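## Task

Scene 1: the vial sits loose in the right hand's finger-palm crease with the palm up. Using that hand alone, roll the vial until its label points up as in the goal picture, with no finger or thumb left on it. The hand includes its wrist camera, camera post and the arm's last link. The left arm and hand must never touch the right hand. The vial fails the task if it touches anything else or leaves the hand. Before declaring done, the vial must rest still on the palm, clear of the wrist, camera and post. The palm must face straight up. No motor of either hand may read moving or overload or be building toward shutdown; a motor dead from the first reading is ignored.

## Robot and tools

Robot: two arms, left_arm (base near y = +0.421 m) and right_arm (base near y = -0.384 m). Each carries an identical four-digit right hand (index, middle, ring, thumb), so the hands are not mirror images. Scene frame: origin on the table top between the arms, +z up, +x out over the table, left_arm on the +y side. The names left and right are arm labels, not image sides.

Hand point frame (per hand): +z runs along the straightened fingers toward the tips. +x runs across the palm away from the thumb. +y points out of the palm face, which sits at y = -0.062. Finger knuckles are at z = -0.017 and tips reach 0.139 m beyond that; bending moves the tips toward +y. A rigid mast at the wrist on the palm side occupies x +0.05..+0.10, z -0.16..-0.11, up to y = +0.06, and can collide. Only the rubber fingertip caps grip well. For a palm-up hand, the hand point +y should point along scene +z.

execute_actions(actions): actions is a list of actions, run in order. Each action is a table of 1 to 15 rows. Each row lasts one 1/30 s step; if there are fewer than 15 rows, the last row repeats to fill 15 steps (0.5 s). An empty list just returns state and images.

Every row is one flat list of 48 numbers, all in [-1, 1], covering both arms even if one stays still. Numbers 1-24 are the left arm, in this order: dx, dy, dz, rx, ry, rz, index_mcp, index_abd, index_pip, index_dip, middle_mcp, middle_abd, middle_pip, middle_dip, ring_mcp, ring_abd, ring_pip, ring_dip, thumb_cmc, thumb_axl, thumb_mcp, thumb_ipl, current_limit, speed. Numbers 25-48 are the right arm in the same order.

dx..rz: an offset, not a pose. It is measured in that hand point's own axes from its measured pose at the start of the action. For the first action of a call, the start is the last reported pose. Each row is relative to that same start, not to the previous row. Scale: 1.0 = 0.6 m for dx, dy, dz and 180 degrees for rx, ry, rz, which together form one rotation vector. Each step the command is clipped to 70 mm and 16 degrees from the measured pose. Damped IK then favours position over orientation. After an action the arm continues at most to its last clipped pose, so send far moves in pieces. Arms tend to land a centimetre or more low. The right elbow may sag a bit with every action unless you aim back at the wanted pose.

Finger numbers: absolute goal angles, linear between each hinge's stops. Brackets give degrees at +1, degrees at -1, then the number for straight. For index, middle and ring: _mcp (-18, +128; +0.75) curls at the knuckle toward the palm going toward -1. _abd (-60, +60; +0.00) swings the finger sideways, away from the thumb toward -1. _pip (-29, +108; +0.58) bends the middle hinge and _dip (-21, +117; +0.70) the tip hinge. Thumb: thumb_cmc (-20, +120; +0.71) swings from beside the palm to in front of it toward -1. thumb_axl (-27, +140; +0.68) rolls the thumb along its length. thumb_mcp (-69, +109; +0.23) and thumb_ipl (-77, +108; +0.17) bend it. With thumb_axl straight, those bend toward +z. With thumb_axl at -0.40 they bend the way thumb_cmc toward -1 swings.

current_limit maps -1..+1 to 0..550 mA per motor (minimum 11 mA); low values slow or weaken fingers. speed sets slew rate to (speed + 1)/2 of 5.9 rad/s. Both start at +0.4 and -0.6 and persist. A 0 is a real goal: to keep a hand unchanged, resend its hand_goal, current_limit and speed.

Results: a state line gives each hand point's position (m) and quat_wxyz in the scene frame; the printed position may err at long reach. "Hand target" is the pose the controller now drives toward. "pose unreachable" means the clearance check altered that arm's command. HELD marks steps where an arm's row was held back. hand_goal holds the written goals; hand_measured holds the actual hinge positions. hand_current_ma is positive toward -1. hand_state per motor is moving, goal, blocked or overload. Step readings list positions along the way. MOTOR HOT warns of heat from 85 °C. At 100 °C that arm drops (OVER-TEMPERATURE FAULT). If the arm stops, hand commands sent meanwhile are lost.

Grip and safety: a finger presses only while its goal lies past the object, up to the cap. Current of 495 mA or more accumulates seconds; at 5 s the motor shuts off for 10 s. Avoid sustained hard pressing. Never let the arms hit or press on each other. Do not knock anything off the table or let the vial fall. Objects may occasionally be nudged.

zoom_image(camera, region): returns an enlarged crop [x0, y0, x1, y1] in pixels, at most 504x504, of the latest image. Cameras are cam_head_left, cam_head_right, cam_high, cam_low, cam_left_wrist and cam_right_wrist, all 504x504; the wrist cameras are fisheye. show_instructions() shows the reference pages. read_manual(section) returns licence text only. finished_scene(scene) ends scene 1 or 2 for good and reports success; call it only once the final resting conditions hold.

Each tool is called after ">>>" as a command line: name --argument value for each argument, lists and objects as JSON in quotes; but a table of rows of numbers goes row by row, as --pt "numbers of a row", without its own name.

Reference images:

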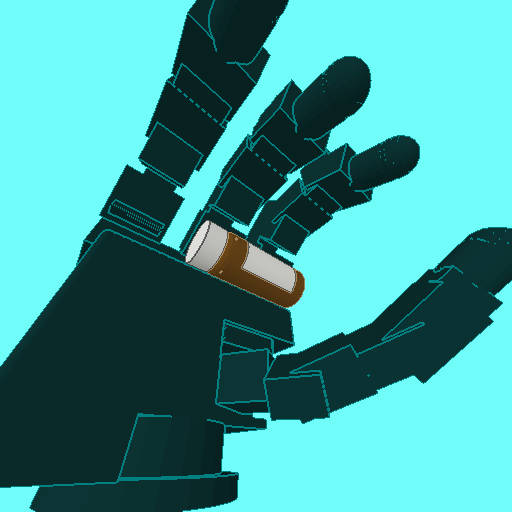

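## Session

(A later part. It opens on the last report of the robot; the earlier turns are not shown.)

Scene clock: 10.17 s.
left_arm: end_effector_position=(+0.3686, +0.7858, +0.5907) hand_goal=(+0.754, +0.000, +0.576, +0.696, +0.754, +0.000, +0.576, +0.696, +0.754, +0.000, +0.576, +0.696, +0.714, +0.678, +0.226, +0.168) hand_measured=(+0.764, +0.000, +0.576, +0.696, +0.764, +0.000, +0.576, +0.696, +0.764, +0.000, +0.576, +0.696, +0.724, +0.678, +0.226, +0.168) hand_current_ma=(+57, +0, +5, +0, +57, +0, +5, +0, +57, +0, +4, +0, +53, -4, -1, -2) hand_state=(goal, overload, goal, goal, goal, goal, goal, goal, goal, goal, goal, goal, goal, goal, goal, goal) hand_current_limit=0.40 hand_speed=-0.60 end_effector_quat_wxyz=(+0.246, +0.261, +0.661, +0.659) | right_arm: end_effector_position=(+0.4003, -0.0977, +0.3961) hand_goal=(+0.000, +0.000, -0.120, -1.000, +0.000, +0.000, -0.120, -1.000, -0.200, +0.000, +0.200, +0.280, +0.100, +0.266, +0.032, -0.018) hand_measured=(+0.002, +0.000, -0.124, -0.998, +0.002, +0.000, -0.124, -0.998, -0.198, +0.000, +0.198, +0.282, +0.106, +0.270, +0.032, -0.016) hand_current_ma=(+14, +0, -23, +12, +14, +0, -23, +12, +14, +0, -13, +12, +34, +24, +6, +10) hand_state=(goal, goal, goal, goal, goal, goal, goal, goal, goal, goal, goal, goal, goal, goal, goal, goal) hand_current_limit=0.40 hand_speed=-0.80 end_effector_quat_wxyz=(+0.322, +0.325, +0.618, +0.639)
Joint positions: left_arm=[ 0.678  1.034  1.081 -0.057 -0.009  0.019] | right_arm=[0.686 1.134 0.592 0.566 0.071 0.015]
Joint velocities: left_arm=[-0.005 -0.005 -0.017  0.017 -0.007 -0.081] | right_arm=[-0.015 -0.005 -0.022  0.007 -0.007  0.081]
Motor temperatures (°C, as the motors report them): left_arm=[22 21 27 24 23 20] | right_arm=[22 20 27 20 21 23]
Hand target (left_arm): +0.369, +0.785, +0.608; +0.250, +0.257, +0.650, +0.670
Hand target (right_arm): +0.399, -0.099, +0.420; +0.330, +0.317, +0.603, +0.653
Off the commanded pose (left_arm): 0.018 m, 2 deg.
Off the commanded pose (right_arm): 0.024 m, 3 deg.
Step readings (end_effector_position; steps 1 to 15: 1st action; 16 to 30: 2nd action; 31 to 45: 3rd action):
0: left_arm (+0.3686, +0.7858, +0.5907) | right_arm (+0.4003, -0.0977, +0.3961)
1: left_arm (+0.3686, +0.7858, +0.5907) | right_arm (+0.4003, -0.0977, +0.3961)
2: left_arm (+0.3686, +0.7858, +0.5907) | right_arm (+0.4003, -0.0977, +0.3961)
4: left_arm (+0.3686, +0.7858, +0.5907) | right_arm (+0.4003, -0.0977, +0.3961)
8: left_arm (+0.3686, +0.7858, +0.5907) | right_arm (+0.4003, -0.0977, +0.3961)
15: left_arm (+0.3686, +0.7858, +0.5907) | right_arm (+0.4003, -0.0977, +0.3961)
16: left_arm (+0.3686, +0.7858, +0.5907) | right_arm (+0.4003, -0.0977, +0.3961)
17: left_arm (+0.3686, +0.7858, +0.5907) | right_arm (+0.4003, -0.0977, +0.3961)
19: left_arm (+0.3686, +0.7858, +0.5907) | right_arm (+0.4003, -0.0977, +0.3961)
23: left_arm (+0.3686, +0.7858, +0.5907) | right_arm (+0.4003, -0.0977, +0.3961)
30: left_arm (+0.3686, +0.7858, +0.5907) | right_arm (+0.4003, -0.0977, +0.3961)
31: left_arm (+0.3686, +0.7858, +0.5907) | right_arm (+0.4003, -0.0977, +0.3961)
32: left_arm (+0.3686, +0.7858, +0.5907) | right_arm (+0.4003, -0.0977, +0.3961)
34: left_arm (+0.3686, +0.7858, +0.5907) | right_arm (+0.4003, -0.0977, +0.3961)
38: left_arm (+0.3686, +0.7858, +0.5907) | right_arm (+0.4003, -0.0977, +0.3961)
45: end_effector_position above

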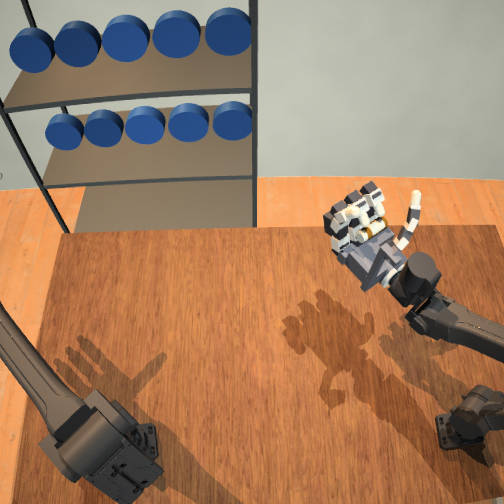

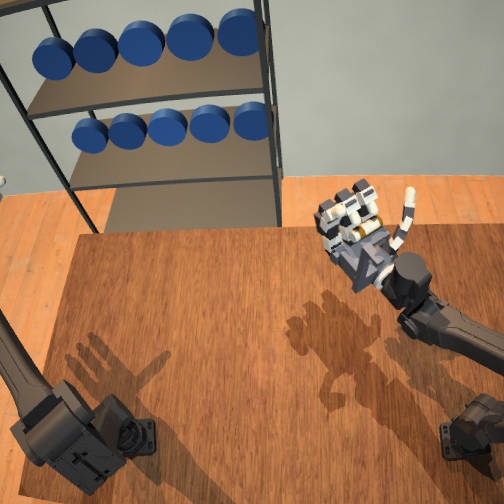

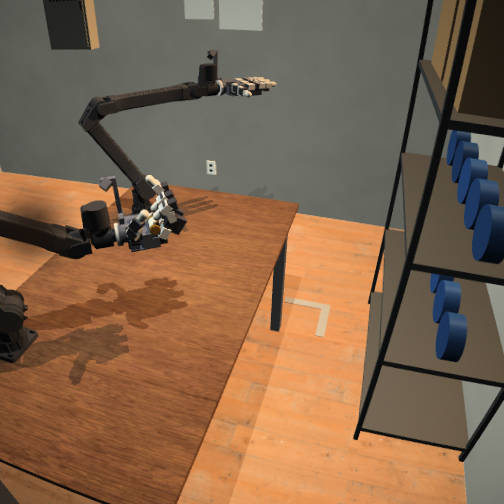

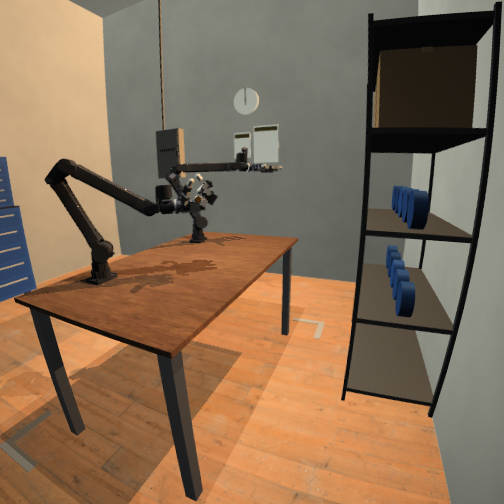

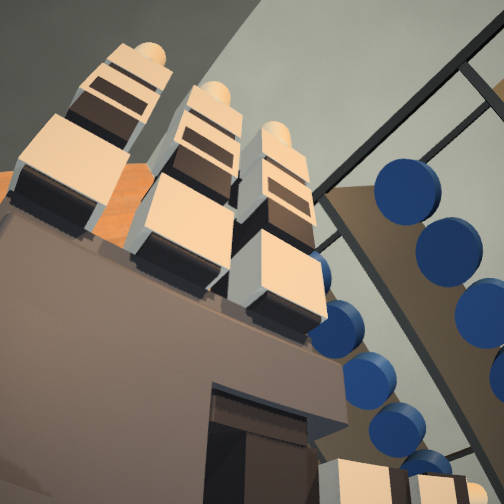

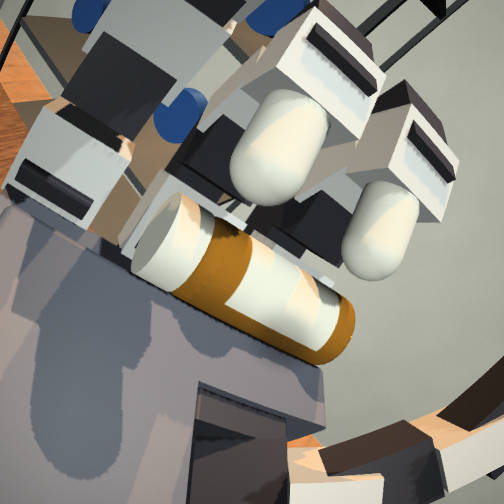

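>>> execute_actions --actions '[[[0,0.03,0,-0.01,0,0,0.754,0,0.576,0.696,0.754,0,0.576,0.696,0.754,0,0.576,0.696,0.714,0.678,0.226,0.168,0.4,-0.6,0,0.04,0,-0.015,0,0,0.0,0,-0.12,-0.2,0,0,-0.12,-0.2,-0.2,0,0.2,0.28,0.1,0.266,0.032,-0.018,0.4,-0.3]],[[0,0.03,0,-0.01,0,0,0.754,0,0.576,0.696,0.754,0,0.576,0.696,0.754,0,0.576,0.696,0.714,0.678,0.226,0.168,0.4,-0.6,0,0.04,0,-0.015,0,0,-0.2,0,-0.59,-0.2,-0.2,0,-0.59,-0.2,-0.2,0,0.2,0.28,0.1,0.266,0.032,-0.018,0.4,-0.4]],[[0,0.03,0,-0.01,0,0,0.754,0,0.576,0.696,0.754,0,0.576,0.696,0.754,0,0.576,0.696,0.714,0.678,0.226,0.168,0.4,-0.6,0,0.04,0,-0.015,0,0,-0.2,0,-0.59,-0.85,-0.2,0,-0.59,-0.85,-0.2,0,0.2,0.28,0.1,0.266,0.032,-0.018,0.4,-0.5]],[[0,0.03,0,-0.01,0,0,0.754,0,0.576,0.696,0.754,0,0.576,0.696,0.754,0,0.576,0.696,0.714,0.678,0.226,0.168,0.4,-0.6,0,0.04,0,-0.015,0,0,0.0,0,-0.7,-0.85,0,0,-0.7,-0.85,-0.2,0,0.2,0.28,0.1,0.266,0.032,-0.018,0.4,-0.7]],[[0,0.03,0,-0.01,0,0,0.754,0,0.576,0.696,0.754,0,0.576,0.696,0.754,0,0.576,0.696,0.714,0.678,0.226,0.168,0.4,-0.6,0,0.04,0,-0.015,0,0,0.0,0,-0.35,-0.95,0,0,-0.35,-0.95,-0.2,0,0.2,0.28,0.1,0.266,0.032,-0.018,0.4,-0.8]],[[0,0.03,0,-0.01,0,0,0.754,0,0.576,0.696,0.754,0,0.576,0.696,0.754,0,0.576,0.696,0.714,0.678,0.226,0.168,0.4,-0.6,0,0.04,0,-0.015,0,0,0.0,0,-0.12,-1,0,0,-0.12,-1,-0.2,0,0.2,0.28,0.1,0.266,0.032,-0.018,0.4,-0.8]],[[0,0.03,0,-0.01,0,0,0.754,0,0.576,0.696,0.754,0,0.576,0.696,0.754,0,0.576,0.696,0.714,0.678,0.226,0.168,0.4,-0.6,0,0.04,0,-0.015,0,0,0.0,0,-0.12,-1,0,0,-0.12,-1,-0.2,0,0.2,0.28,0.1,0.266,0.032,-0.018,0.4,-0.8]],[[0,0.03,0,-0.01,0,0,0.754,0,0.576,0.696,0.754,0,0.576,0.696,0.754,0,0.576,0.696,0.714,0.678,0.226,0.168,0.4,-0.6,0,0.04,0,-0.015,0,0,0.0,0,-0.12,-1,0,0,-0.12,-1,-0.2,0,0.2,0.28,0.1,0.266,0.032,-0.018,0.4,-0.8]]]'

Scene clock: 14.70 s.
left_arm: end_effector_position=(+0.3686, +0.7858, +0.5907) hand_goal=(+0.754, +0.000, +0.576, +0.696, +0.754, +0.000, +0.576, +0.696, +0.754, +0.000, +0.576, +0.696, +0.714, +0.678, +0.226, +0.168) hand_measured=(+0.764, +0.000, +0.576, +0.696, +0.764, +0.000, +0.576, +0.696, +0.764, +0.000, +0.576, +0.696, +0.724, +0.678, +0.226, +0.168) hand_current_ma=(+57, +0, +5, +0, +57, +0, +5, +0, +57, +0, +4, +0, +53, -4, -1, -2) hand_state=(goal, overload, goal, goal, goal, goal, goal, goal, goal, goal, goal, goal, goal, goal, goal, goal) hand_current_limit=0.40 hand_speed=-0.60 end_effector_quat_wxyz=(+0.246, +0.261, +0.661, +0.659) | right_arm: end_effector_position=(+0.4003, -0.0977, +0.3961) hand_goal=(+0.000, +0.000, -0.120, -1.000, +0.000, +0.000, -0.120, -1.000, -0.200, +0.000, +0.200, +0.280, +0.100, +0.266, +0.032, -0.018) hand_measured=(+0.002, +0.000, -0.124, -0.998, +0.002, +0.000, -0.124, -0.998, -0.198, +0.000, +0.198, +0.282, +0.106, +0.270, +0.032, -0.016) hand_current_ma=(+14, +0, -22, +12, +14, +0, -22, +12, +14, +0, -13, +12, +34, +24, +6, +10) hand_state=(goal, goal, goal, goal, goal, goal, goal, goal, goal, goal, goal, goal, goal, goal, goal, goal) hand_current_limit=0.40 hand_speed=-0.80 end_effector_quat_wxyz=(+0.322, +0.325, +0.618, +0.639)
Joint positions: left_arm=[ 0.678  1.034  1.081 -0.057 -0.009  0.019] | right_arm=[0.686 1.134 0.592 0.566 0.071 0.015]
Joint velocities: left_arm=[ 0.005 -0.005  0.012  0.012  0.066 -0.022] | right_arm=[-0.015 -0.015 -0.002  0.007 -0.022 -0.022]
Motor temperatures (°C, as the motors report them): left_arm=[22 21 29 24 23 20] | right_arm=[22 21 28 20 21 23]
Hand target (left_arm): +0.369, +0.785, +0.608; +0.250, +0.257, +0.650, +0.670
Hand target (right_arm): +0.399, -0.099, +0.420; +0.330, +0.317, +0.603, +0.653
Off the commanded pose (left_arm): 0.018 m, 2 deg.
Off the commanded pose (right_arm): 0.024 m, 3 deg.
Step readings (end_effector_position; steps 1 to 15: 1st action; 16 to 30: 2nd action; 31 to 45: 3rd action; 46 to 60: 4th action; 61 to 75: 5th action; 76 to 90: 6th action; 91 to 105: 7th action; 106 to 120: 8th action):
0: left_arm (+0.3686, +0.7858, +0.5907) | right_arm (+0.4003, -0.0977, +0.3961)
1: left_arm (+0.3686, +0.7858, +0.5907) | right_arm (+0.4003, -0.0977, +0.3961)
2: left_arm (+0.3686, +0.7858, +0.5907) | right_arm (+0.4003, -0.0977, +0.3961)
4: left_arm (+0.3686, +0.7858, +0.5907) | right_arm (+0.4003, -0.0977, +0.3961)
8: left_arm (+0.3686, +0.7858, +0.5907) | right_arm (+0.4003, -0.0977, +0.3961)
15: left_arm (+0.3686, +0.7858, +0.5907) | right_arm (+0.4003, -0.0977, +0.3961)
16: left_arm (+0.3686, +0.7858, +0.5907) | right_arm (+0.4003, -0.0977, +0.3961)
17: left_arm (+0.3686, +0.7858, +0.5907) | right_arm (+0.4003, -0.0977, +0.3961)
19: left_arm (+0.3686, +0.7858, +0.5907) | right_arm (+0.4003, -0.0977, +0.3961)
23: left_arm (+0.3686, +0.7858, +0.5907) | right_arm (+0.4003, -0.0977, +0.3961)
30: left_arm (+0.3686, +0.7858, +0.5907) | right_arm (+0.4003, -0.0977, +0.3961)
31: left_arm (+0.3686, +0.7858, +0.5907) | right_arm (+0.4003, -0.0977, +0.3961)
32: left_arm (+0.3686, +0.7858, +0.5907) | right_arm (+0.4003, -0.0977, +0.3961)
34: left_arm (+0.3686, +0.7858, +0.5907) | right_arm (+0.4003, -0.0977, +0.3961)
38: left_arm (+0.3686, +0.7858, +0.5907) | right_arm (+0.4003, -0.0977, +0.3961)
45: left_arm (+0.3686, +0.7858, +0.5907) | right_arm (+0.4003, -0.0977, +0.3961)
46: left_arm (+0.3686, +0.7858, +0.5907) | right_arm (+0.4003, -0.0977, +0.3961)
47: left_arm (+0.3686, +0.7858, +0.5907) | right_arm (+0.4003, -0.0977, +0.3961)
49: left_arm (+0.3686, +0.7858, +0.5907) | right_arm (+0.4003, -0.0977, +0.3961)
53: left_arm (+0.3686, +0.7858, +0.5907) | right_arm (+0.4003, -0.0977, +0.3961)
60: left_arm (+0.3686, +0.7858, +0.5907) | right_arm (+0.4003, -0.0977, +0.3961)
61: left_arm (+0.3686, +0.7858, +0.5907) | right_arm (+0.4003, -0.0977, +0.3961)
62: left_arm (+0.3686, +0.7858, +0.5907) | right_arm (+0.4003, -0.0977, +0.3961)
64: left_arm (+0.3686, +0.7858, +0.5907) | right_arm (+0.4003, -0.0977, +0.3961)
68: left_arm (+0.3686, +0.7858, +0.5907) | right_arm (+0.4003, -0.0977, +0.3961)
75: left_arm (+0.3686, +0.7858, +0.5907) | right_arm (+0.4003, -0.0977, +0.3961)
76: left_arm (+0.3686, +0.7858, +0.5907) | right_arm (+0.4003, -0.0977, +0.3961)
77: left_arm (+0.3686, +0.7858, +0.5907) | right_arm (+0.4003, -0.0977, +0.3961)
79: left_arm (+0.3686, +0.7858, +0.5907) | right_arm (+0.4003, -0.0977, +0.3961)
83: left_arm (+0.3686, +0.7858, +0.5907) | right_arm (+0.4003, -0.0977, +0.3961)
90: left_arm (+0.3686, +0.7858, +0.5907) | right_arm (+0.4003, -0.0977, +0.3961)
91: left_arm (+0.3686, +0.7858, +0.5907) | right_arm (+0.4003, -0.0977, +0.3961)
92: left_arm (+0.3686, +0.7858, +0.5907) | right_arm (+0.4003, -0.0977, +0.3961)
94: left_arm (+0.3686, +0.7858, +0.5907) | right_arm (+0.4003, -0.0977, +0.3961)
98: left_arm (+0.3686, +0.7858, +0.5907) | right_arm (+0.4003, -0.0977, +0.3961)
105: left_arm (+0.3686, +0.7858, +0.5907) | right_arm (+0.4003, -0.0977, +0.3961)
106: left_arm (+0.3686, +0.7858, +0.5907) | right_arm (+0.4003, -0.0977, +0.3961)
107: left_arm (+0.3686, +0.7858, +0.5907) | right_arm (+0.4003, -0.0977, +0.3961)
109: left_arm (+0.3686, +0.7858, +0.5907) | right_arm (+0.4003, -0.0977, +0.3961)
113: left_arm (+0.3686, +0.7858, +0.5907) | right_arm (+0.4003, -0.0977, +0.3961)
120: end_effector_position above

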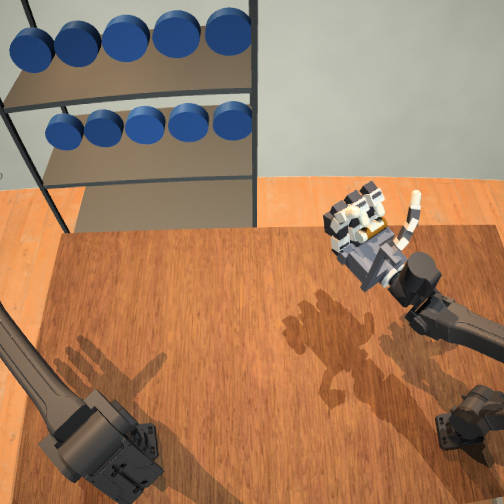

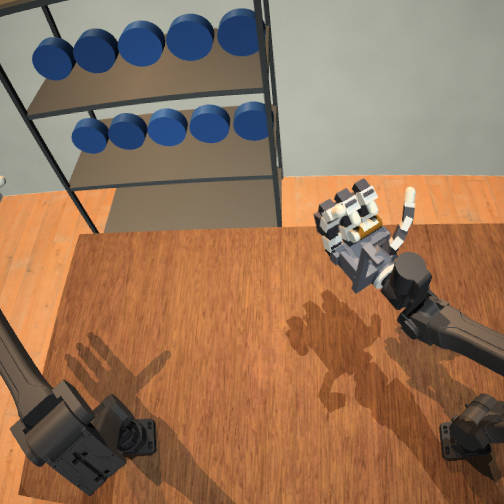

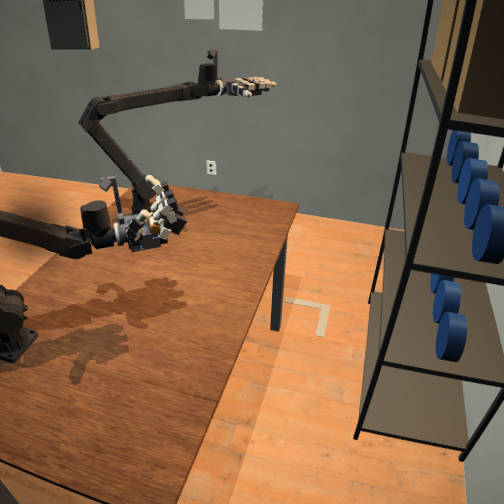

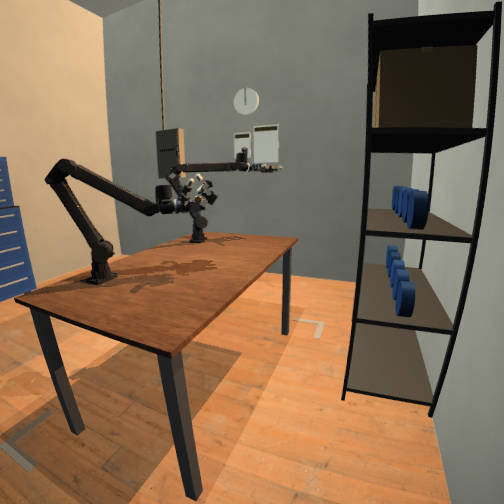

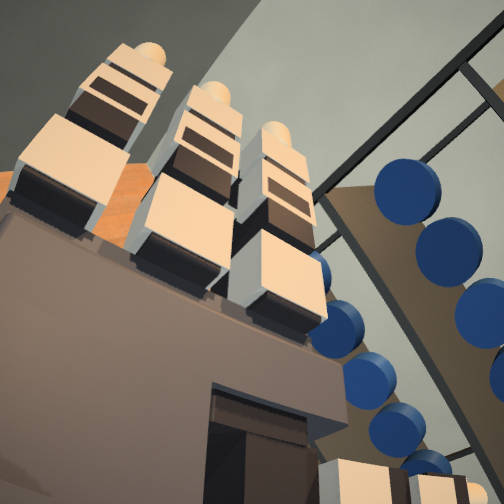

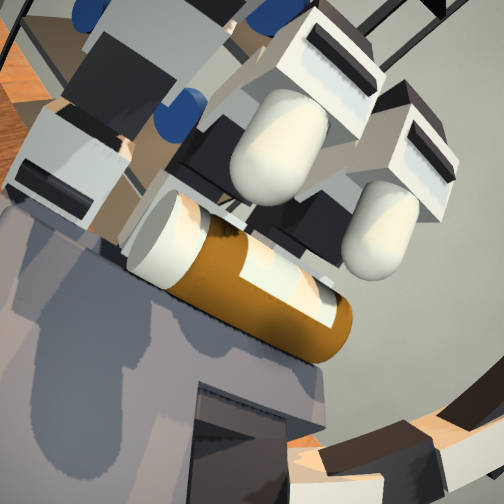

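Slightly past; now nudge onto the palm with knuckles and back off.

>>> execute_actions --actions '[[[0,0.03,0,-0.01,0,0,0.754,0,0.576,0.696,0.754,0,0.576,0.696,0.754,0,0.576,0.696,0.714,0.678,0.226,0.168,0.4,-0.6,0,0.04,0,-0.015,0,0,0.0,0,0.2,0.1,0,0,0.2,0.1,-0.2,0,0.2,0.28,0.1,0.266,0.032,-0.018,0.4,-0.2]],[[0,0.03,0,-0.01,0,0,0.754,0,0.576,0.696,0.754,0,0.576,0.696,0.754,0,0.576,0.696,0.714,0.678,0.226,0.168,0.4,-0.6,0,0.04,0,-0.015,0,0,-0.45,0,0.2,0.1,-0.45,0,0.2,0.1,-0.2,0,0.2,0.28,0.1,0.266,0.032,-0.018,0.4,-0.75]],[[0,0.03,0,-0.01,0,0,0.754,0,0.576,0.696,0.754,0,0.576,0.696,0.754,0,0.576,0.696,0.714,0.678,0.226,0.168,0.4,-0.6,0,0.04,0,-0.015,0,0,-0.45,0,0.2,0.1,-0.45,0,0.2,0.1,-0.2,0,0.2,0.28,0.1,0.266,0.032,-0.018,0.4,-0.75]],[[0,0.03,0,-0.01,0,0,0.754,0,0.576,0.696,0.754,0,0.576,0.696,0.754,0,0.576,0.696,0.714,0.678,0.226,0.168,0.4,-0.6,0,0.04,0,-0.015,0,0,0.1,0,0.2,0.1,0.1,0,0.2,0.1,0.1,0,0.2,0.28,0.1,0.266,0.032,-0.018,0.4,-0.5]],[[0,0.03,0,-0.01,0,0,0.754,0,0.576,0.696,0.754,0,0.576,0.696,0.754,0,0.576,0.696,0.714,0.678,0.226,0.168,0.4,-0.6,0,0.04,0,-0.015,0,0,0.1,0,0.2,0.1,0.1,0,0.2,0.1,0.1,0,0.2,0.28,0.1,0.266,0.032,-0.018,0.4,-0.5]]]'

Scene clock: 17.53 s.
left_arm: end_effector_position=(+0.3686, +0.7858, +0.5907) hand_goal=(+0.754, +0.000, +0.576, +0.696, +0.754, +0.000, +0.576, +0.696, +0.754, +0.000, +0.576, +0.696, +0.714, +0.678, +0.226, +0.168) hand_measured=(+0.764, +0.000, +0.576, +0.696, +0.764, +0.000, +0.576, +0.696, +0.764, +0.000, +0.576, +0.696, +0.724, +0.678, +0.226, +0.168) hand_current_ma=(+57, +0, +5, +0, +57, +0, +5, +0, +57, +0, +4, +0, +53, -4, -1, -2) hand_state=(goal, overload, goal, goal, goal, goal, goal, goal, goal, goal, goal, goal, goal, goal, goal, goal) hand_current_limit=0.40 hand_speed=-0.60 end_effector_quat_wxyz=(+0.246, +0.261, +0.661, +0.659) | right_arm: end_effector_position=(+0.4003, -0.0977, +0.3961) hand_goal=(+0.100, +0.000, +0.200, +0.100, +0.100, +0.000, +0.200, +0.100, +0.100, +0.000, +0.200, +0.280, +0.100, +0.266, +0.032, -0.018) hand_measured=(+0.104, +0.000, +0.198, +0.098, +0.106, +0.000, +0.198, +0.096, +0.104, +0.000, +0.198, +0.282, +0.106, +0.270, +0.032, -0.016) hand_current_ma=(+26, +0, -9, -17, +28, +0, -9, -17, +27, +0, -8, +12, +34, +24, +6, +10) hand_state=(goal, goal, goal, goal, goal, goal, goal, goal, goal, goal, goal, goal, goal, goal, goal, goal) hand_current_limit=0.40 hand_speed=-0.50 end_effector_quat_wxyz=(+0.322, +0.325, +0.618, +0.639)
Joint positions: left_arm=[ 0.678  1.034  1.081 -0.057 -0.009  0.019] | right_arm=[0.686 1.134 0.592 0.566 0.071 0.015]
Joint velocities: left_arm=[-0.005 -0.024  0.002  0.002 -0.037  0.066] | right_arm=[-0.005 -0.015 -0.002 -0.017 -0.022 -0.037]
Motor temperatures (°C, as the motors report them): left_arm=[22 21 30 24 23 20] | right_arm=[22 21 29 20 21 23]
Hand target (left_arm): +0.369, +0.785, +0.608; +0.250, +0.257, +0.650, +0.670
Hand target (right_arm): +0.399, -0.099, +0.420; +0.330, +0.317, +0.603, +0.653
Off the commanded pose (left_arm): 0.018 m, 2 deg.
Off the commanded pose (right_arm): 0.024 m, 3 deg.
Step readings (end_effector_position; steps 1 to 15: 1st action; 16 to 30: 2nd action; 31 to 45: 3rd action; 46 to 60: 4th action; 61 to 75: 5th action):
0: left_arm (+0.3686, +0.7858, +0.5907) | right_arm (+0.4003, -0.0977, +0.3961)
1: left_arm (+0.3686, +0.7858, +0.5907) | right_arm (+0.4003, -0.0977, +0.3961)
2: left_arm (+0.3686, +0.7858, +0.5907) | right_arm (+0.4003, -0.0977, +0.3961)
4: left_arm (+0.3686, +0.7858, +0.5907) | right_arm (+0.4003, -0.0977, +0.3961)
8: left_arm (+0.3686, +0.7858, +0.5907) | right_arm (+0.4003, -0.0977, +0.3961)
15: left_arm (+0.3686, +0.7858, +0.5907) | right_arm (+0.4003, -0.0977, +0.3961)
16: left_arm (+0.3686, +0.7858, +0.5907) | right_arm (+0.4003, -0.0977, +0.3961)
17: left_arm (+0.3686, +0.7858, +0.5907) | right_arm (+0.4003, -0.0977, +0.3961)
19: left_arm (+0.3686, +0.7858, +0.5907) | right_arm (+0.4003, -0.0977, +0.3961)
23: left_arm (+0.3686, +0.7858, +0.5907) | right_arm (+0.4003, -0.0977, +0.3961)
30: left_arm (+0.3686, +0.7858, +0.5907) | right_arm (+0.4003, -0.0977, +0.3961)
31: left_arm (+0.3686, +0.7858, +0.5907) | right_arm (+0.4003, -0.0977, +0.3961)
32: left_arm (+0.3686, +0.7858, +0.5907) | right_arm (+0.4003, -0.0977, +0.3961)
34: left_arm (+0.3686, +0.7858, +0.5907) | right_arm (+0.4003, -0.0977, +0.3961)
38: left_arm (+0.3686, +0.7858, +0.5907) | right_arm (+0.4003, -0.0977, +0.3961)
45: left_arm (+0.3686, +0.7858, +0.5907) | right_arm (+0.4003, -0.0977, +0.3961)
46: left_arm (+0.3686, +0.7858, +0.5907) | right_arm (+0.4003, -0.0977, +0.3961)
47: left_arm (+0.3686, +0.7858, +0.5907) | right_arm (+0.4003, -0.0977, +0.3961)
49: left_arm (+0.3686, +0.7858, +0.5907) | right_arm (+0.4003, -0.0977, +0.3961)
53: left_arm (+0.3686, +0.7858, +0.5907) | right_arm (+0.4003, -0.0977, +0.3961)
60: left_arm (+0.3686, +0.7858, +0.5907) | right_arm (+0.4003, -0.0977, +0.3961)
61: left_arm (+0.3686, +0.7858, +0.5907) | right_arm (+0.4003, -0.0977, +0.3961)
62: left_arm (+0.3686, +0.7858, +0.5907) | right_arm (+0.4003, -0.0977, +0.3961)
64: left_arm (+0.3686, +0.7858, +0.5907) | right_arm (+0.4003, -0.0977, +0.3961)
68: left_arm (+0.3686, +0.7858, +0.5907) | right_arm (+0.4003, -0.0977, +0.3961)
75: end_effector_position above

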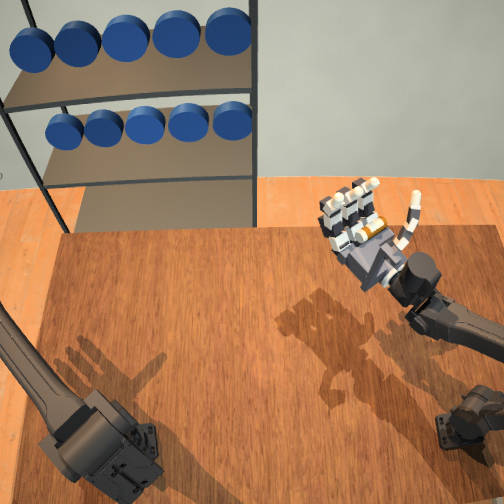

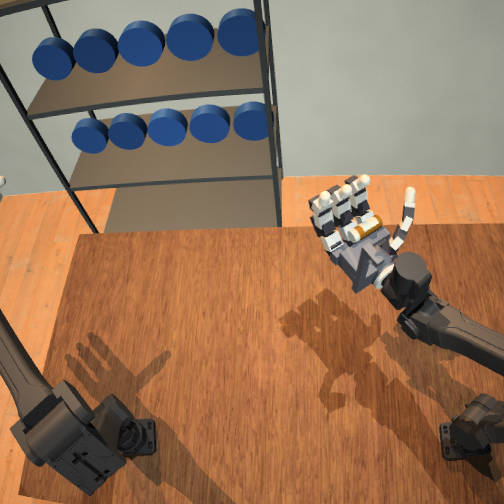

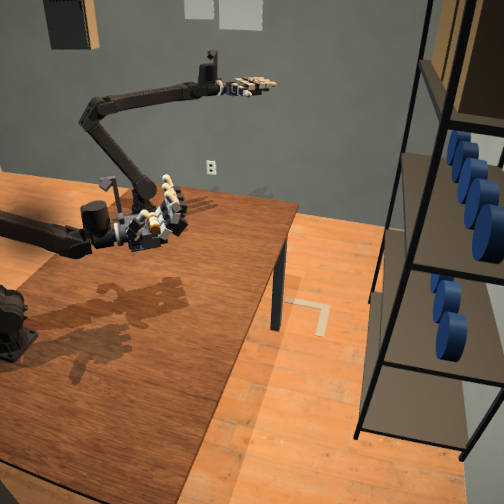

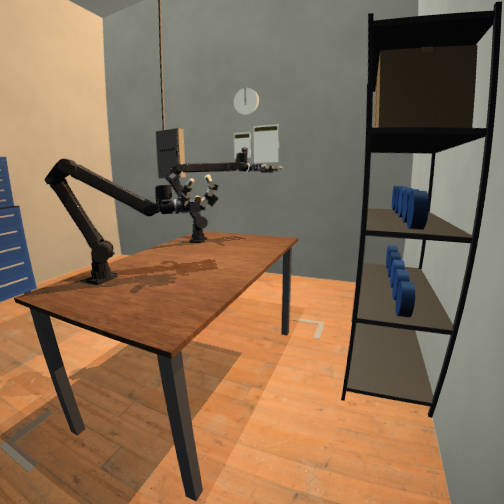

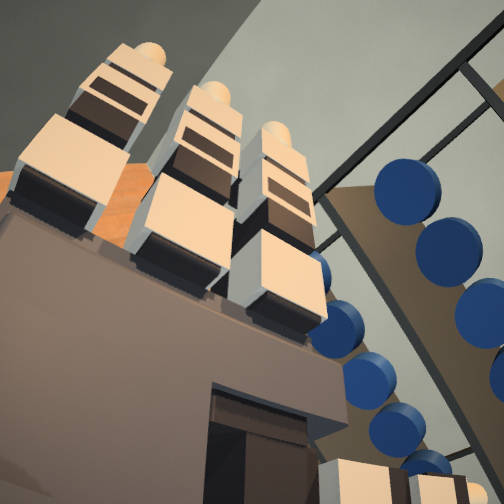

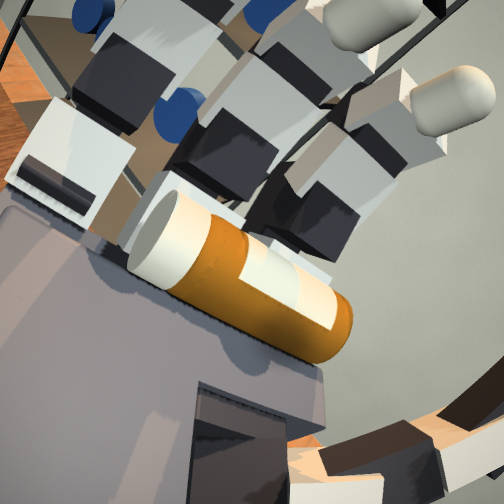

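>>> execute_actions --actions '[[[0,0.03,0,-0.01,0,0,0.754,0,0.576,0.696,0.754,0,0.576,0.696,0.754,0,0.576,0.696,0.714,0.678,0.226,0.168,0.4,-0.6,0,0.04,0,-0.015,0,0,-0.75,0,0.6,0.6,-0.75,0,0.6,0.6,0.1,0,0.2,0.28,0.1,0.266,0.032,-0.018,0.4,-0.65]],[[0,0.03,0,-0.01,0,0,0.754,0,0.576,0.696,0.754,0,0.576,0.696,0.754,0,0.576,0.696,0.714,0.678,0.226,0.168,0.4,-0.6,0,0.04,0,-0.015,0,0,-0.75,0,0.6,0.6,-0.75,0,0.6,0.6,0.1,0,0.2,0.28,0.1,0.266,0.032,-0.018,0.4,-0.65]],[[0,0.03,0,-0.01,0,0,0.754,0,0.576,0.696,0.754,0,0.576,0.696,0.754,0,0.576,0.696,0.714,0.678,0.226,0.168,0.4,-0.6,0,0.04,0,-0.015,0,0,-0.75,0,0.6,0.6,-0.75,0,0.6,0.6,0.1,0,0.2,0.28,0.1,0.266,0.032,-0.018,0.4,-0.65]]]'

Scene clock: 19.27 s.
left_arm: end_effector_position=(+0.3686, +0.7858, +0.5907) hand_goal=(+0.754, +0.000, +0.576, +0.696, +0.754, +0.000, +0.576, +0.696, +0.754, +0.000, +0.576, +0.696, +0.714, +0.678, +0.226, +0.168) hand_measured=(+0.764, +0.000, +0.576, +0.696, +0.764, +0.000, +0.576, +0.696, +0.764, +0.000, +0.576, +0.696, +0.724, +0.678, +0.226, +0.168) hand_current_ma=(+57, +0, +5, +0, +57, +0, +5, +0, +57, +0, +4, +0, +53, -4, -1, -2) hand_state=(goal, overload, goal, goal, goal, goal, goal, goal, goal, goal, goal, goal, goal, goal, goal, goal) hand_current_limit=0.40 hand_speed=-0.60 end_effector_quat_wxyz=(+0.246, +0.261, +0.661, +0.659) | right_arm: end_effector_position=(+0.4003, -0.0977, +0.3961) hand_goal=(-0.750, +0.000, +0.600, +0.600, -0.750, +0.000, +0.600, +0.600, +0.100, +0.000, +0.200, +0.280, +0.100, +0.266, +0.032, -0.018) hand_measured=(-0.750, +0.000, +0.598, +0.598, -0.750, +0.000, +0.598, +0.598, +0.104, +0.000, +0.198, +0.282, +0.106, +0.270, +0.032, -0.016) hand_current_ma=(-4, +0, -9, -14, -4, +0, -10, -15, +27, +0, -8, +12, +34, +24, +6, +10) hand_state=(goal, goal, goal, goal, goal, goal, goal, goal, goal, goal, goal, goal, goal, goal, goal, goal) hand_current_limit=0.40 hand_speed=-0.65 end_effector_quat_wxyz=(+0.322, +0.325, +0.618, +0.639)
Joint positions: left_arm=[ 0.678  1.034  1.081 -0.057 -0.009  0.019] | right_arm=[0.686 1.134 0.592 0.566 0.071 0.015]
Joint velocities: left_arm=[-0.005 -0.015  0.002 -0.017 -0.022  0.037] | right_arm=[-0.005 -0.015 -0.012  0.012  0.007 -0.051]
Motor temperatures (°C, as the motors report them): left_arm=[22 21 30 24 23 20] | right_arm=[22 21 29 20 21 23]
Hand target (left_arm): +0.369, +0.785, +0.608; +0.250, +0.257, +0.650, +0.670
Hand target (right_arm): +0.399, -0.099, +0.420; +0.330, +0.317, +0.603, +0.653
Off the commanded pose (left_arm): 0.018 m, 2 deg.
Off the commanded pose (right_arm): 0.024 m, 3 deg.
Step readings (end_effector_position; steps 1 to 15: 1st action; 16 to 30: 2nd action; 31 to 45: 3rd action):
0: left_arm (+0.3686, +0.7858, +0.5907) | right_arm (+0.4003, -0.0977, +0.3961)
1: left_arm (+0.3686, +0.7858, +0.5907) | right_arm (+0.4003, -0.0977, +0.3961)
2: left_arm (+0.3686, +0.7858, +0.5907) | right_arm (+0.4003, -0.0977, +0.3961)
4: left_arm (+0.3686, +0.7858, +0.5907) | right_arm (+0.4003, -0.0977, +0.3961)
8: left_arm (+0.3686, +0.7858, +0.5907) | right_arm (+0.4003, -0.0977, +0.3961)
15: left_arm (+0.3686, +0.7858, +0.5907) | right_arm (+0.4003, -0.0977, +0.3961)
16: left_arm (+0.3686, +0.7858, +0.5907) | right_arm (+0.4003, -0.0977, +0.3961)
17: left_arm (+0.3686, +0.7858, +0.5907) | right_arm (+0.4003, -0.0977, +0.3961)
19: left_arm (+0.3686, +0.7858, +0.5907) | right_arm (+0.4003, -0.0977, +0.3961)
23: left_arm (+0.3686, +0.7858, +0.5907) | right_arm (+0.4003, -0.0977, +0.3961)
30: left_arm (+0.3686, +0.7858, +0.5907) | right_arm (+0.4003, -0.0977, +0.3961)
31: left_arm (+0.3686, +0.7858, +0.5907) | right_arm (+0.4003, -0.0977, +0.3961)
32: left_arm (+0.3686, +0.7858, +0.5907) | right_arm (+0.4003, -0.0977, +0.3961)
34: left_arm (+0.3686, +0.7858, +0.5907) | right_arm (+0.4003, -0.0977, +0.3961)
38: left_arm (+0.3686, +0.7858, +0.5907) | right_arm (+0.4003, -0.0977, +0.3961)
45: end_effector_position above

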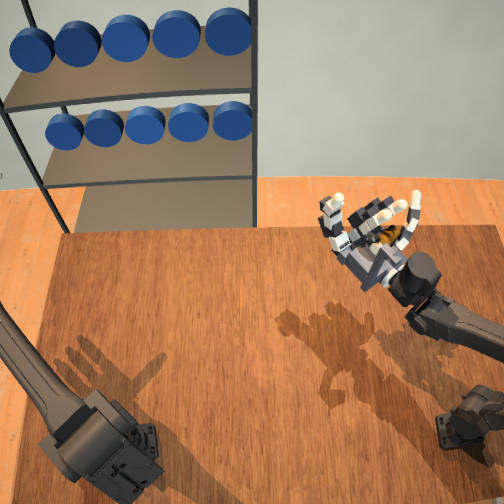

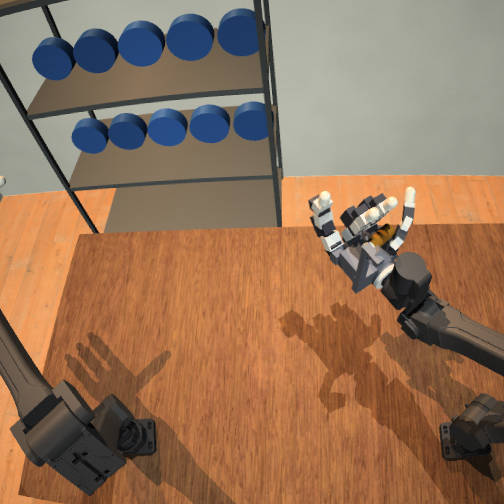

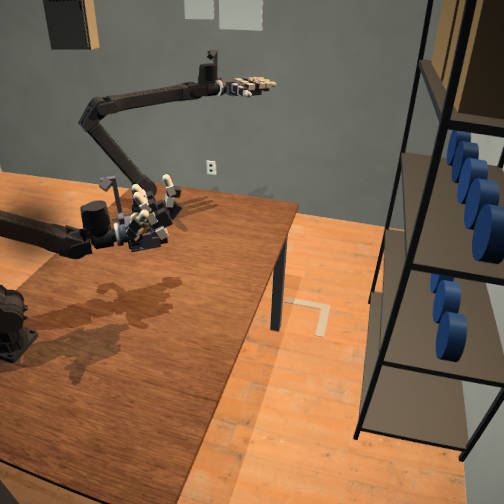

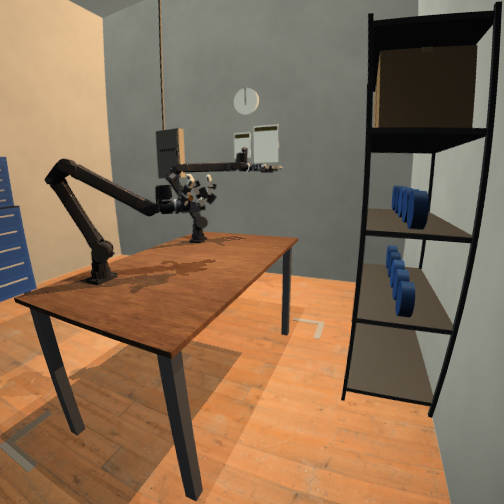

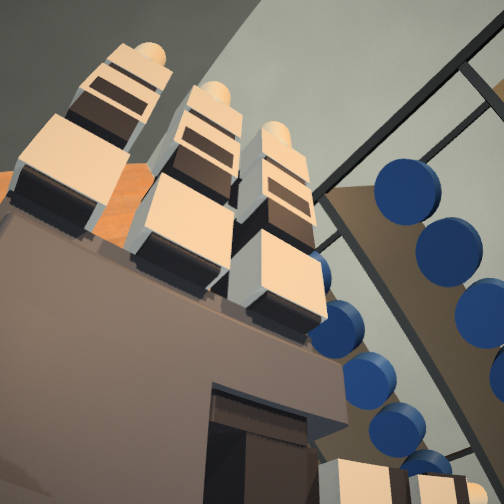

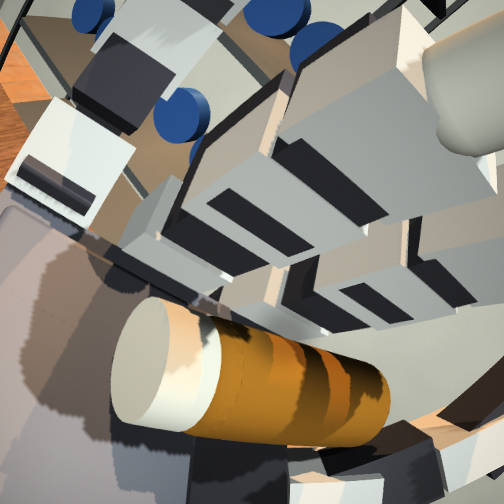

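>>> execute_actions --actions '[[[0,0.03,0,-0.01,0,0,0.754,0,0.576,0.696,0.754,0,0.576,0.696,0.754,0,0.576,0.696,0.714,0.678,0.226,0.168,0.4,-0.6,0,0.035,0,0.005,0,0,-0.55,0,0.6,0.6,-0.55,0,0.6,0.6,0.1,0,0.2,0.28,0.1,0.266,0.032,-0.018,0.4,-0.65]],[[0,0.03,0,-0.01,0,0,0.754,0,0.576,0.696,0.754,0,0.576,0.696,0.754,0,0.576,0.696,0.714,0.678,0.226,0.168,0.4,-0.6,0,0.04,0,-0.012,0,0,-0.55,0,0.6,0.6,-0.55,0,0.6,0.6,0.1,0,0.2,0.28,0.1,0.266,0.032,-0.018,0.4,-0.65]],[[0,0.03,0,-0.01,0,0,0.754,0,0.576,0.696,0.754,0,0.576,0.696,0.754,0,0.576,0.696,0.714,0.678,0.226,0.168,0.4,-0.6,0,0.04,0,-0.012,0,0,-0.55,0,0.6,0.6,-0.55,0,0.6,0.6,0.1,0,0.2,0.28,0.1,0.266,0.032,-0.018,0.4,-0.65]]]'

Scene clock: 21.03 s.
left_arm: end_effector_position=(+0.3686, +0.7858, +0.5907) hand_goal=(+0.754, +0.000, +0.576, +0.696, +0.754, +0.000, +0.576, +0.696, +0.754, +0.000, +0.576, +0.696, +0.714, +0.678, +0.226, +0.168) hand_measured=(+0.764, +0.000, +0.576, +0.696, +0.764, +0.000, +0.576, +0.696, +0.764, +0.000, +0.576, +0.696, +0.724, +0.678, +0.226, +0.168) hand_current_ma=(+57, +0, +5, +0, +57, +0, +5, +0, +57, +0, +4, +0, +53, -4, -1, -2) hand_state=(goal, overload, goal, goal, goal, goal, goal, goal, goal, goal, goal, goal, goal, goal, goal, goal) hand_current_limit=0.40 hand_speed=-0.60 end_effector_quat_wxyz=(+0.246, +0.261, +0.661, +0.659) | right_arm: end_effector_position=(+0.3996, -0.0983, +0.3893) hand_goal=(-0.550, +0.000, +0.600, +0.600, -0.550, +0.000, +0.600, +0.600, +0.100, +0.000, +0.200, +0.280, +0.100, +0.266, +0.032, -0.018) hand_measured=(-0.552, +0.000, +0.598, +0.598, -0.552, +0.000, +0.598, +0.598, +0.106, +0.000, +0.198, +0.282, +0.108, +0.270, +0.032, -0.016) hand_current_ma=(-10, +0, -9, -14, -10, +0, -10, -15, +35, +0, -8, +12, +36, +24, +6, +10) hand_state=(goal, goal, goal, goal, goal, goal, goal, goal, goal, goal, goal, goal, goal, goal, goal, goal) hand_current_limit=0.40 hand_speed=-0.65 end_effector_quat_wxyz=(+0.314, +0.333, +0.637, +0.620)
Joint positions: left_arm=[ 0.678  1.034  1.081 -0.057 -0.009  0.019] | right_arm=[0.686 1.101 0.593 0.474 0.071 0.015]
Joint velocities: left_arm=[-0.015 -0.005  0.007  0.012 -0.037 -0.037] | right_arm=[-0.005 -0.005 -0.007 -0.012 -0.007  0.007]
Motor temperatures (°C, as the motors report them): left_arm=[22 21 30 24 23 20] | right_arm=[22 21 29 20 21 23]
Hand target (left_arm): +0.369, +0.785, +0.608; +0.250, +0.257, +0.650, +0.670
Hand target (right_arm): +0.399, -0.099, +0.413; +0.321, +0.327, +0.625, +0.632
Off the commanded pose (left_arm): 0.018 m, 2 deg.
Off the commanded pose (right_arm): 0.024 m, 2 deg.
Step readings (end_effector_position; steps 1 to 15: 1st action; 16 to 30: 2nd action; 31 to 45: 3rd action):
0: left_arm (+0.3686, +0.7858, +0.5907) | right_arm (+0.4003, -0.0977, +0.3961)
1: left_arm (+0.3686, +0.7858, +0.5907) | right_arm (+0.4006, -0.0974, +0.3943)
2: left_arm (+0.3686, +0.7858, +0.5907) | right_arm (+0.4010, -0.0972, +0.3915)
4: left_arm (+0.3686, +0.7858, +0.5907) | right_arm (+0.4008, -0.0973, +0.3882)
8: left_arm (+0.3686, +0.7858, +0.5907) | right_arm (+0.3995, -0.0984, +0.3897)
15: left_arm (+0.3686, +0.7858, +0.5907) | right_arm (+0.3996, -0.0983, +0.3893)
16: left_arm (+0.3686, +0.7858, +0.5907) | right_arm (+0.3996, -0.0983, +0.3893)
17: left_arm (+0.3686, +0.7858, +0.5907) | right_arm (+0.3996, -0.0983, +0.3893)
19: left_arm (+0.3686, +0.7858, +0.5907) | right_arm (+0.3996, -0.0983, +0.3893)
23: left_arm (+0.3686, +0.7858, +0.5907) | right_arm (+0.3996, -0.0983, +0.3893)
30: left_arm (+0.3686, +0.7858, +0.5907) | right_arm (+0.3996, -0.0983, +0.3893)
31: left_arm (+0.3686, +0.7858, +0.5907) | right_arm (+0.3996, -0.0983, +0.3893)
32: left_arm (+0.3686, +0.7858, +0.5907) | right_arm (+0.3996, -0.0983, +0.3893)
34: left_arm (+0.3686, +0.7858, +0.5907) | right_arm (+0.3996, -0.0983, +0.3893)
38: left_arm (+0.3686, +0.7858, +0.5907) | right_arm (+0.3996, -0.0983, +0.3893)
45: end_effector_position above

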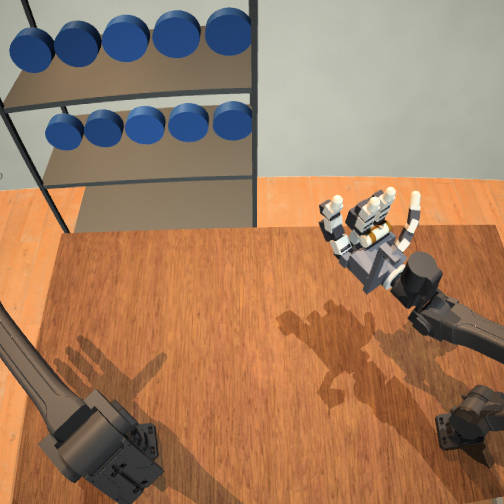

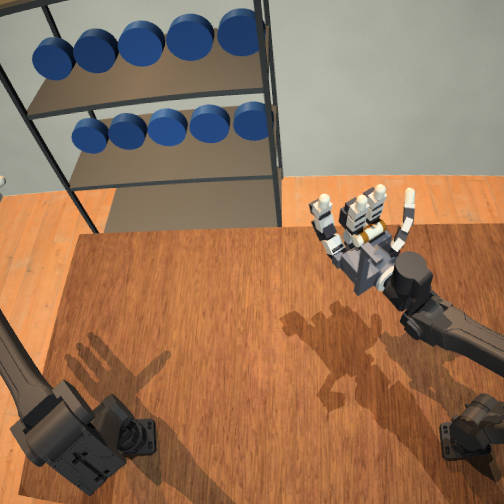

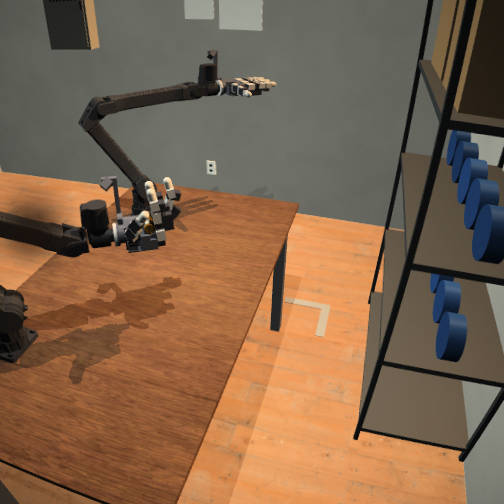

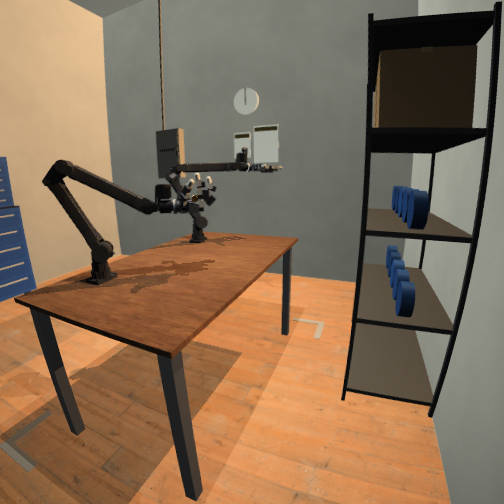

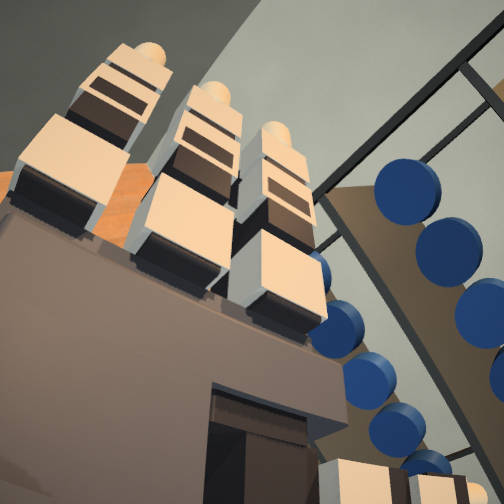

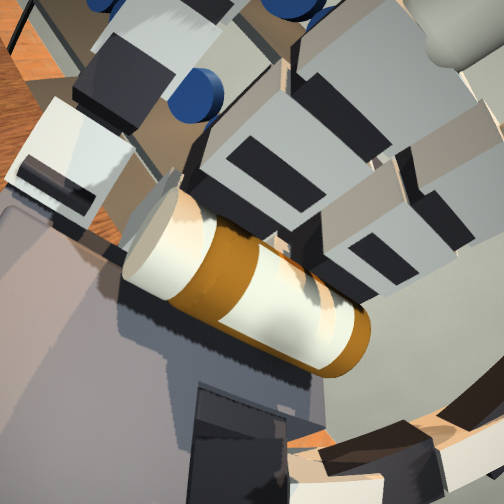

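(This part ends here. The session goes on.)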